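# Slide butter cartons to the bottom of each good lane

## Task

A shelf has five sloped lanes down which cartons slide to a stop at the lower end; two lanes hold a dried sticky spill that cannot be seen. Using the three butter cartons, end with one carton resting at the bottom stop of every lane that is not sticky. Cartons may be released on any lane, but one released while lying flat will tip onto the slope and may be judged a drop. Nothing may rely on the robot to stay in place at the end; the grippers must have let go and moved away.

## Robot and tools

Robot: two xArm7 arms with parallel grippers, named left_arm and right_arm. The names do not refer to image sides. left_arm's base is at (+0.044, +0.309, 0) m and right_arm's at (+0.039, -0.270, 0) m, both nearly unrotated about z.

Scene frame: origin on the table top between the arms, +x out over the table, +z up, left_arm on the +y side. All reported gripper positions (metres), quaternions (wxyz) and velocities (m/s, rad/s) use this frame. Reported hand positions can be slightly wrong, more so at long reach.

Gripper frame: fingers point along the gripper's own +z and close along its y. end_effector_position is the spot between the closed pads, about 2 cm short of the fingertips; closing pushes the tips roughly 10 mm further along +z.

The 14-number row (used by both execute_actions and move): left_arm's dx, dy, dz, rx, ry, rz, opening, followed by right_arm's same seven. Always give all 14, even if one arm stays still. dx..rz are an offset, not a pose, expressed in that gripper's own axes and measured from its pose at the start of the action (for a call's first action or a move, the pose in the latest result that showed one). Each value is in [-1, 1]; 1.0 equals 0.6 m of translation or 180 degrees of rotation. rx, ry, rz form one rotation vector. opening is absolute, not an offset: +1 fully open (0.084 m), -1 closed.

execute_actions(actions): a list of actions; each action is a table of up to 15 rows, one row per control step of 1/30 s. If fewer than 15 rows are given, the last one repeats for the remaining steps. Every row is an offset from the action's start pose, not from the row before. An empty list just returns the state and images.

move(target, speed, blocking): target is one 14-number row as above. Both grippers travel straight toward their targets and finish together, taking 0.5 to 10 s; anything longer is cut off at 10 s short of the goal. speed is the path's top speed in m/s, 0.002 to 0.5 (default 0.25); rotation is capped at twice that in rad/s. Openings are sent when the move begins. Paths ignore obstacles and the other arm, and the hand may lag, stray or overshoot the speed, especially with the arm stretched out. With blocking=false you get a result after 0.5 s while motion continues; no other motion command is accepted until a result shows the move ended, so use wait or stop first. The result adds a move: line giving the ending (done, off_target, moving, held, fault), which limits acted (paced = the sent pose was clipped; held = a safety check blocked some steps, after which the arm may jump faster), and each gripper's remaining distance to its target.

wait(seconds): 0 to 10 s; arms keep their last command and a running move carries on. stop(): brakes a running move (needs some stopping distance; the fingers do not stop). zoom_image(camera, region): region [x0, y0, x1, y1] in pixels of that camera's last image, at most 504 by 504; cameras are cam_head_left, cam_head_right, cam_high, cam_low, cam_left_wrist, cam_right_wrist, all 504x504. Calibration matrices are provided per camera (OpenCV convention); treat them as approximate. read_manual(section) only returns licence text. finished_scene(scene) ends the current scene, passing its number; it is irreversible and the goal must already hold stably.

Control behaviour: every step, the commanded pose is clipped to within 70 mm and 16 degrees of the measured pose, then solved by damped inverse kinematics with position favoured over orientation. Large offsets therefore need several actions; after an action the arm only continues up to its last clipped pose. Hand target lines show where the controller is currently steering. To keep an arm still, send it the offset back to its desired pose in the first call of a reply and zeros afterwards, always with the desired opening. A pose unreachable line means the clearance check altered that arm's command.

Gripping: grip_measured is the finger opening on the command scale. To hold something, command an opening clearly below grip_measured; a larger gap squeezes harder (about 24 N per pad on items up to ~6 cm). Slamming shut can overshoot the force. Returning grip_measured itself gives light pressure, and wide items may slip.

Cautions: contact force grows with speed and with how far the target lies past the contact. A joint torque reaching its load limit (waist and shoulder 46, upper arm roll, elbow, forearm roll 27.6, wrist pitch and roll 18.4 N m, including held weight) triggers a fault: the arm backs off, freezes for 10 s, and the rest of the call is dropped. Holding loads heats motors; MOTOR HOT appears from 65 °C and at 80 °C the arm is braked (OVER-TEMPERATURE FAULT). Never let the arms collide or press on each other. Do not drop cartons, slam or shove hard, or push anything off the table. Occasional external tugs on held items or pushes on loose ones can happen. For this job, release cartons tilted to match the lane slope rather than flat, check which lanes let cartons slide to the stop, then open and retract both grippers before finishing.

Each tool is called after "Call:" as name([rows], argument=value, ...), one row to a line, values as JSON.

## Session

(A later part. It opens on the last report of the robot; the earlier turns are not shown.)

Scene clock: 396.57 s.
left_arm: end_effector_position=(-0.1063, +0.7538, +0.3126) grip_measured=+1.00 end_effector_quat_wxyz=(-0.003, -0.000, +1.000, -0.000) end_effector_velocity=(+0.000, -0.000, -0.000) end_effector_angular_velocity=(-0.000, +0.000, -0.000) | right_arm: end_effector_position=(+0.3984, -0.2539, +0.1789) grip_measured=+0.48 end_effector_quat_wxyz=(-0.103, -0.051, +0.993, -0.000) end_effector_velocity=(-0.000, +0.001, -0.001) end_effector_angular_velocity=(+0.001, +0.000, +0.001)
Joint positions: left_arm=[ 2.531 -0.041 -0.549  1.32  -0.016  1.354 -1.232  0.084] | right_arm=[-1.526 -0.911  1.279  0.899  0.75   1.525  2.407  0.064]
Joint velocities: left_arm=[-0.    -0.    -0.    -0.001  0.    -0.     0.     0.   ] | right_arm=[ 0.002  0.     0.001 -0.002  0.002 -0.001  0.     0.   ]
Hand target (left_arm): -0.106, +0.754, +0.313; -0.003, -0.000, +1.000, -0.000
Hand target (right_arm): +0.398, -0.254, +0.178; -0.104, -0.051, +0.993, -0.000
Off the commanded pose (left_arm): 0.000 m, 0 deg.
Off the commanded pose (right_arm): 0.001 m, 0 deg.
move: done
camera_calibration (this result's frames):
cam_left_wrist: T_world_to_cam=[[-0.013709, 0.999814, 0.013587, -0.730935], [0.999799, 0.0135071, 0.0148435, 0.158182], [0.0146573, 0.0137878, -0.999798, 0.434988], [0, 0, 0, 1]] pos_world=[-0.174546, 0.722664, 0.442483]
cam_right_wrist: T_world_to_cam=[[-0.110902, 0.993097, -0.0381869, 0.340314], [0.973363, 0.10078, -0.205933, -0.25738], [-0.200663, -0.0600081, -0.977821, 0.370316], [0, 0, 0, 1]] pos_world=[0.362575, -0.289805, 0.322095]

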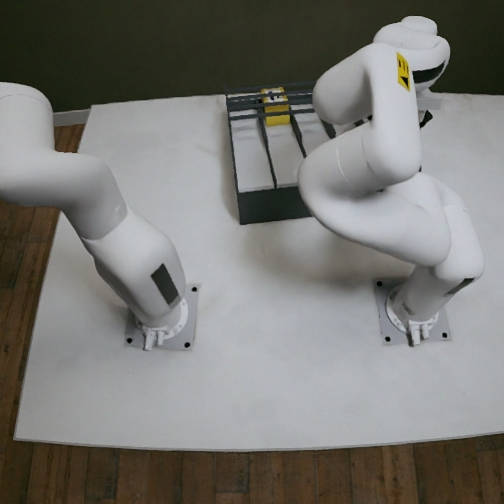

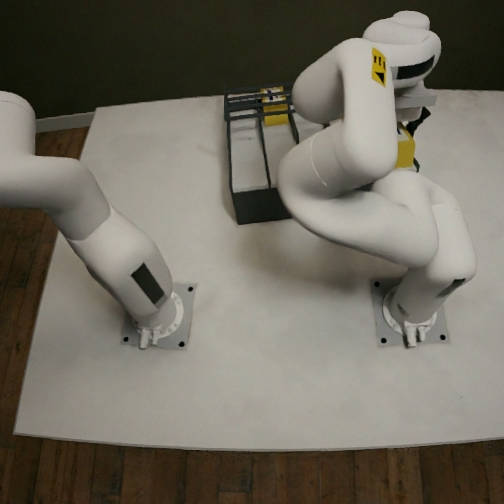

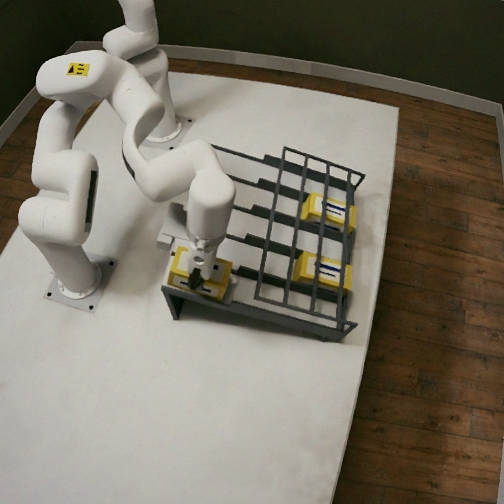

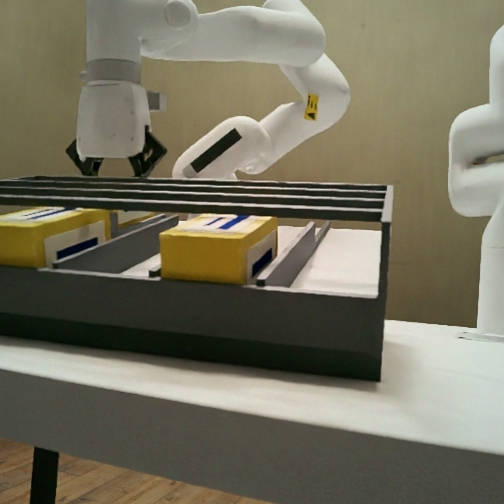

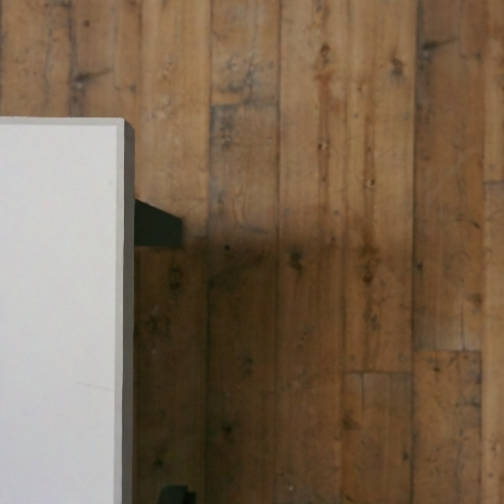

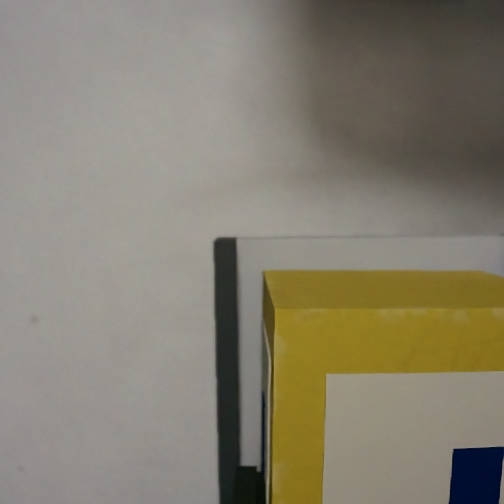

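Call:
move(target=[0,0,0,0,0,0,1,0,0,0,0,0,0,0.8])

Call:
move(target=[0,0,0,0,0,0,1,0,0,-0.2,0,0,0,1])

Call:
move(target=[0,0,0,0,0,0,1,0.25,-0.1,-0.05,0,0,0,1])

Scene clock: 405.13 s.
left_arm: end_effector_position=(-0.1063, +0.7538, +0.3126) grip_measured=+1.00 end_effector_quat_wxyz=(-0.003, -0.000, +1.000, -0.000) end_effector_velocity=(-0.000, -0.000, -0.000) end_effector_angular_velocity=(+0.000, -0.001, +0.001) | right_arm: end_effector_position=(+0.3984, -0.2539, +0.1789) grip_measured=+0.80 end_effector_quat_wxyz=(-0.103, -0.051, +0.993, -0.000) end_effector_velocity=(+0.000, -0.000, +0.001) end_effector_angular_velocity=(+0.000, -0.001, -0.000)
Joint positions: left_arm=[ 2.531 -0.041 -0.549  1.32  -0.016  1.354 -1.232  0.084] | right_arm=[-1.527 -0.911  1.279  0.899  0.75   1.525  2.407  0.077]
Joint velocities: left_arm=[ 0.     0.    -0.    -0.    -0.001 -0.    -0.     0.   ] | right_arm=[ 0.     0.    -0.002  0.001 -0.     0.     0.     0.   ]
Hand target (left_arm): -0.106, +0.754, +0.313; -0.003, -0.000, +1.000, -0.000
Hand target (right_arm): +0.398, -0.254, +0.179; -0.103, -0.051, +0.993, -0.000
Off the commanded pose (left_arm): 0.000 m, 0 deg.
Off the commanded pose (right_arm): 0.000 m, 0 deg.
move: done
camera_calibration (this result's frames):
cam_left_wrist: T_world_to_cam=[[-0.0137089, 0.999814, 0.0135872, -0.730935], [0.999799, 0.013507, 0.0148436, 0.158182], [0.0146574, 0.013788, -0.999798, 0.434988], [0, 0, 0, 1]] pos_world=[-0.174546, 0.722664, 0.442483]
cam_right_wrist: T_world_to_cam=[[-0.110895, 0.9931, -0.0381504, 0.340294], [0.973336, 0.100772, -0.206064, -0.257317], [-0.200798, -0.0599847, -0.977795, 0.370323], [0, 0, 0, 1]] pos_world=[0.362553, -0.289802, 0.322059]

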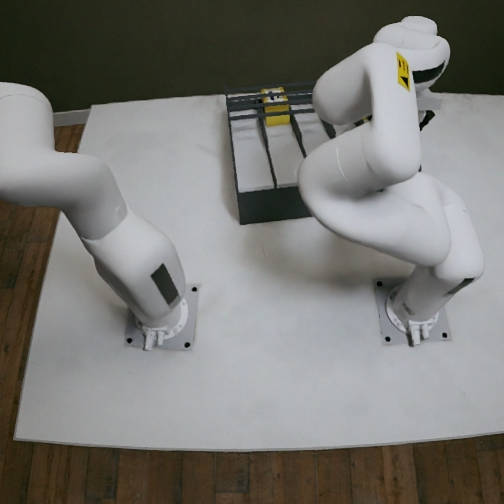

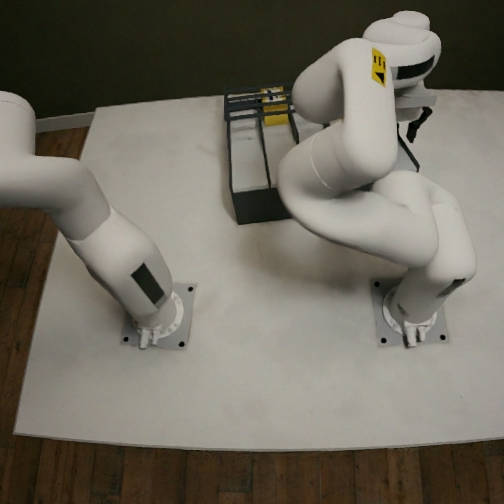

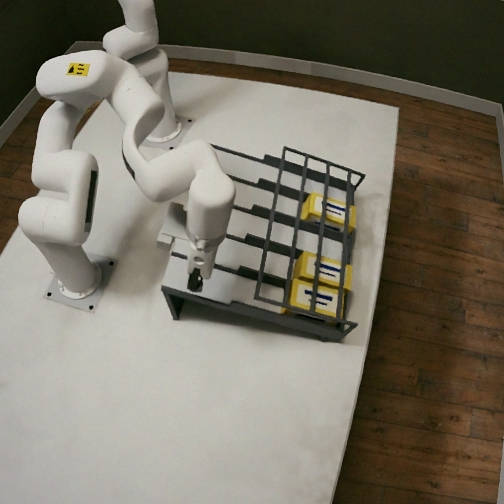

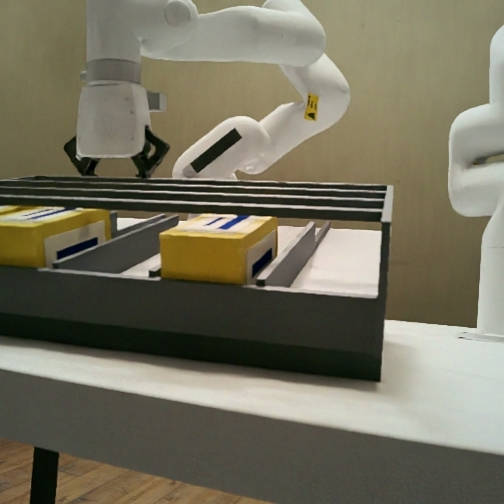

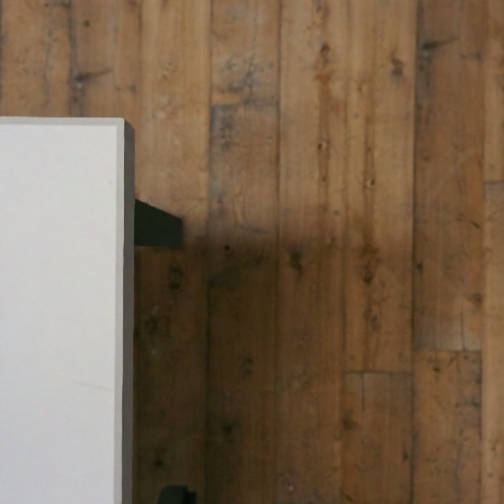

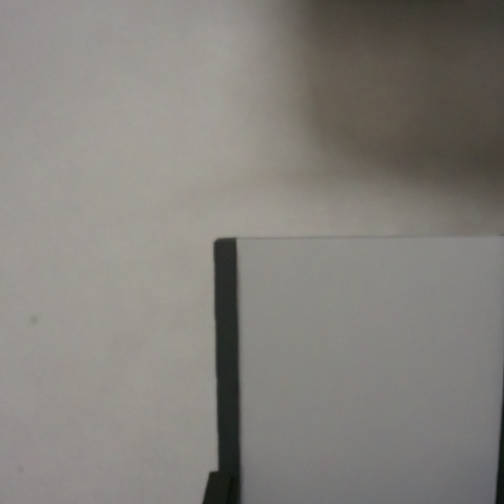

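Scene clock: 406.10 s.
left_arm: end_effector_position=(-0.1063, +0.7538, +0.3126) grip_measured=+1.00 end_effector_quat_wxyz=(-0.003, -0.000, +1.000, -0.000) end_effector_velocity=(-0.000, -0.000, -0.000) end_effector_angular_velocity=(-0.001, +0.000, +0.000) | right_arm: end_effector_position=(+0.4231, -0.2524, +0.2956) grip_measured=+1.00 end_effector_quat_wxyz=(-0.104, -0.052, +0.993, -0.000) end_effector_velocity=(+0.001, -0.001, +0.004) end_effector_angular_velocity=(-0.001, -0.004, -0.003)
Joint positions: left_arm=[ 2.531 -0.041 -0.549  1.32  -0.016  1.354 -1.232  0.084] | right_arm=[-1.606 -0.791  1.175  1.233  0.598  1.768  2.483  0.084]
Joint velocities: left_arm=[ 0.     0.    -0.    -0.001  0.001 -0.    -0.     0.   ] | right_arm=[-0.004  0.003 -0.005  0.01  -0.003  0.005  0.002 -0.   ]
Hand target (left_arm): -0.106, +0.754, +0.313; -0.003, -0.000, +1.000, -0.000
Hand target (right_arm): +0.423, -0.253, +0.296; -0.103, -0.051, +0.993, -0.000
Off the commanded pose (left_arm): 0.000 m, 0 deg.
Off the commanded pose (right_arm): 0.001 m, 0 deg.
move: done
camera_calibration (this result's frames):
cam_left_wrist: T_world_to_cam=[[-0.0137088, 0.999814, 0.0135872, -0.730935], [0.999799, 0.0135069, 0.0148437, 0.158182], [0.0146574, 0.0137879, -0.999798, 0.434988], [0, 0, 0, 1]] pos_world=[-0.174546, 0.722664, 0.442483]
cam_right_wrist: T_world_to_cam=[[-0.111201, 0.993097, -0.0373279, 0.345875], [0.973148, 0.101196, -0.206743, -0.257054], [-0.201538, -0.0593156, -0.977683, 0.490003], [0, 0, 0, 1]] pos_world=[0.387367, -0.288409, 0.438834]

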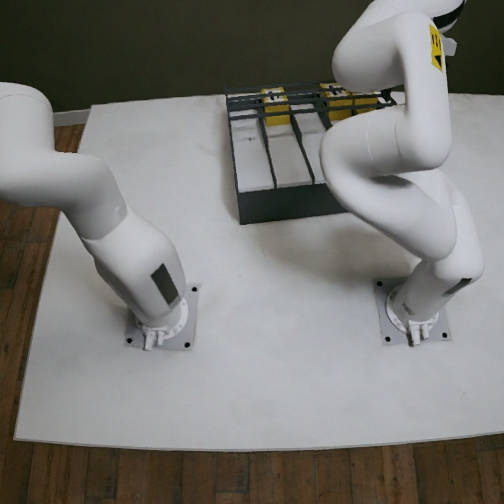

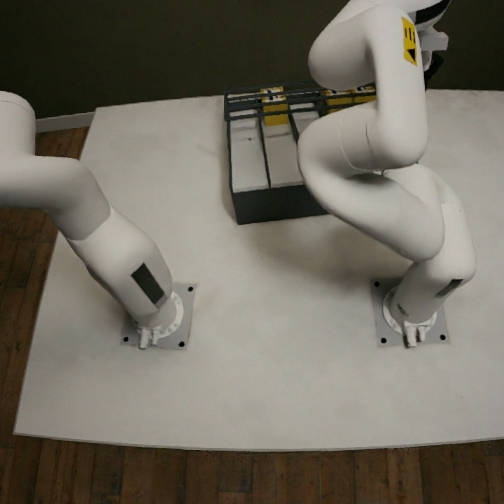

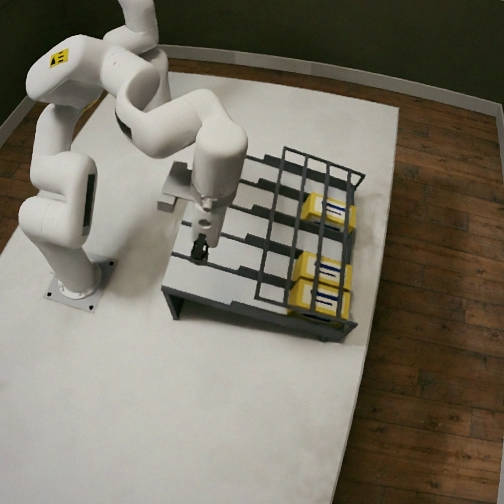

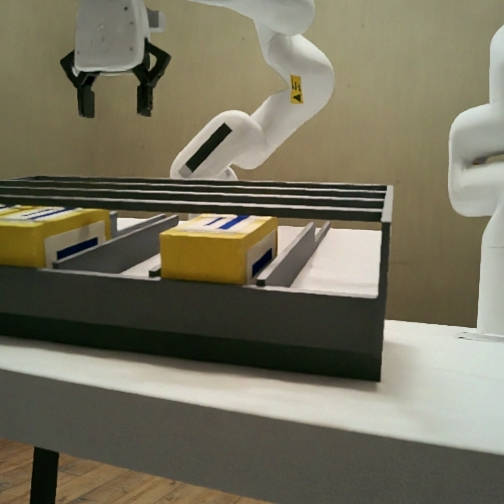

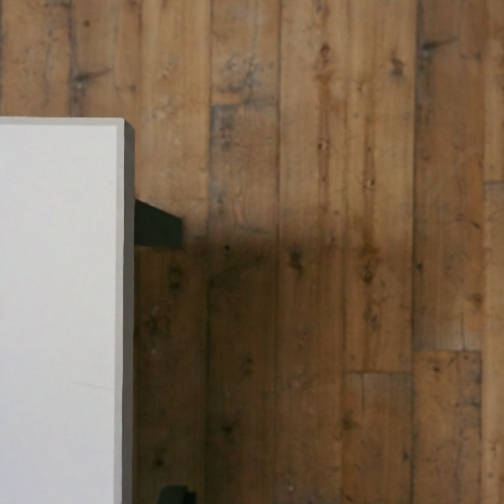

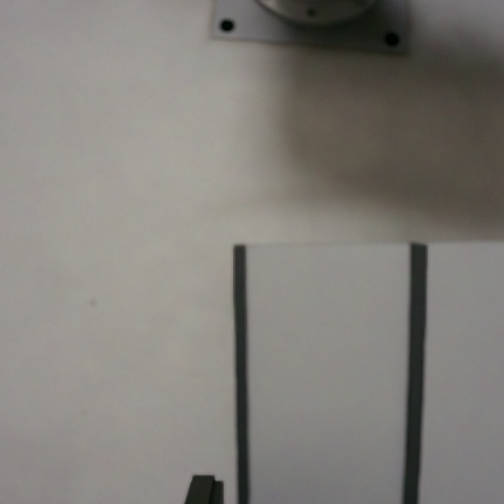

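Scene clock: 407.23 s.
left_arm: end_effector_position=(-0.1063, +0.7538, +0.3126) grip_measured=+1.00 end_effector_quat_wxyz=(-0.003, -0.000, +1.000, -0.000) end_effector_velocity=(+0.000, +0.000, +0.000) end_effector_angular_velocity=(+0.001, +0.000, -0.001) | right_arm: end_effector_position=(+0.2900, -0.3275, +0.3549) grip_measured=+1.00 end_effector_quat_wxyz=(-0.104, -0.052, +0.993, -0.000) end_effector_velocity=(-0.002, -0.002, +0.001) end_effector_angular_velocity=(+0.001, -0.001, -0.003)
Joint positions: left_arm=[ 2.531 -0.041 -0.549  1.32  -0.016  1.354 -1.232  0.084] | right_arm=[-1.424 -0.908  0.709  1.03   0.383  1.9    2.181  0.084]
Joint velocities: left_arm=[-0.001  0.     0.     0.001  0.    -0.    -0.    -0.   ] | right_arm=[-0.001 -0.001 -0.007 -0.002 -0.003  0.002 -0.005  0.   ]
Hand target (left_arm): -0.106, +0.754, +0.313; -0.003, -0.000, +1.000, -0.000
Hand target (right_arm): +0.290, -0.328, +0.355; -0.104, -0.052, +0.993, -0.000
Off the commanded pose (left_arm): 0.000 m, 0 deg.
Off the commanded pose (right_arm): 0.001 m, 0 deg.
move: done
camera_calibration (this result's frames):
cam_left_wrist: T_world_to_cam=[[-0.0137088, 0.999814, 0.0135871, -0.730935], [0.999799, 0.0135069, 0.0148436, 0.158182], [0.0146573, 0.0137879, -0.999798, 0.434988], [0, 0, 0, 1]] pos_world=[-0.174546, 0.722664, 0.442483]
cam_right_wrist: T_world_to_cam=[[-0.111981, 0.993015, -0.0371753, 0.407988], [0.972896, 0.101941, -0.207561, -0.107047], [-0.202321, -0.0594105, -0.977516, 0.516801], [0, 0, 0, 1]] pos_world=[0.254392, -0.363522, 0.498129]

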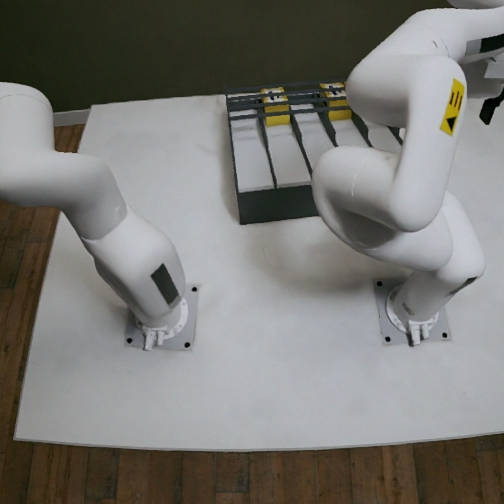

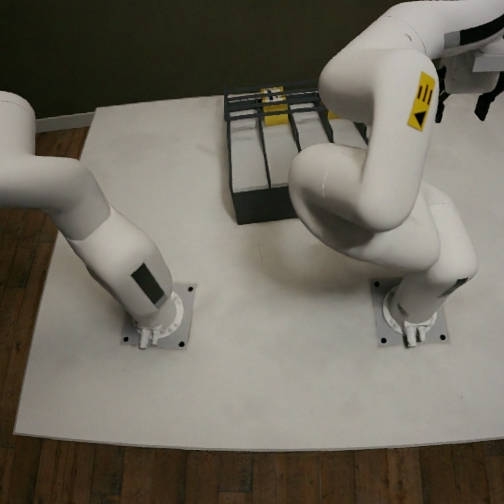

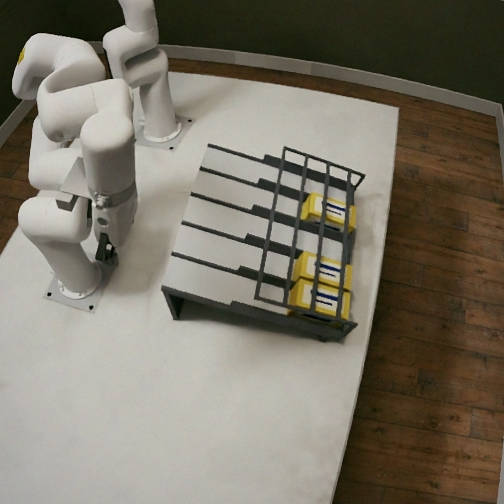

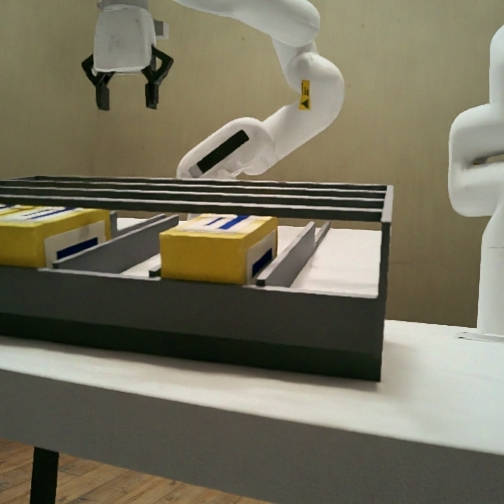

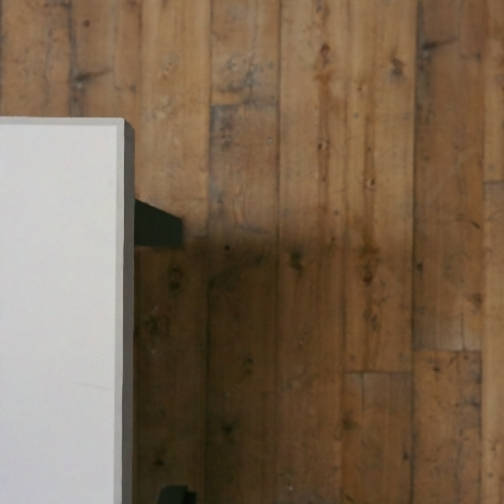

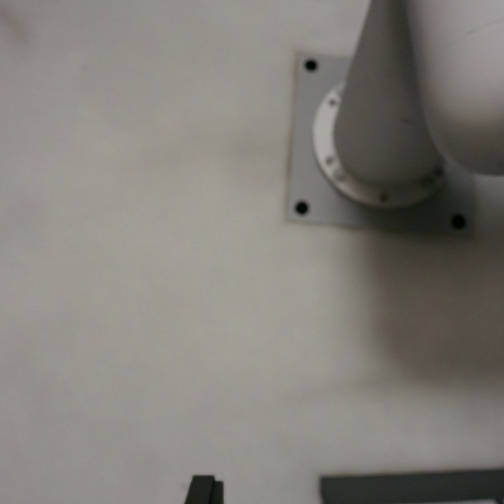

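Call:
finished_scene(scene=1)

The scene is finished: the task was done.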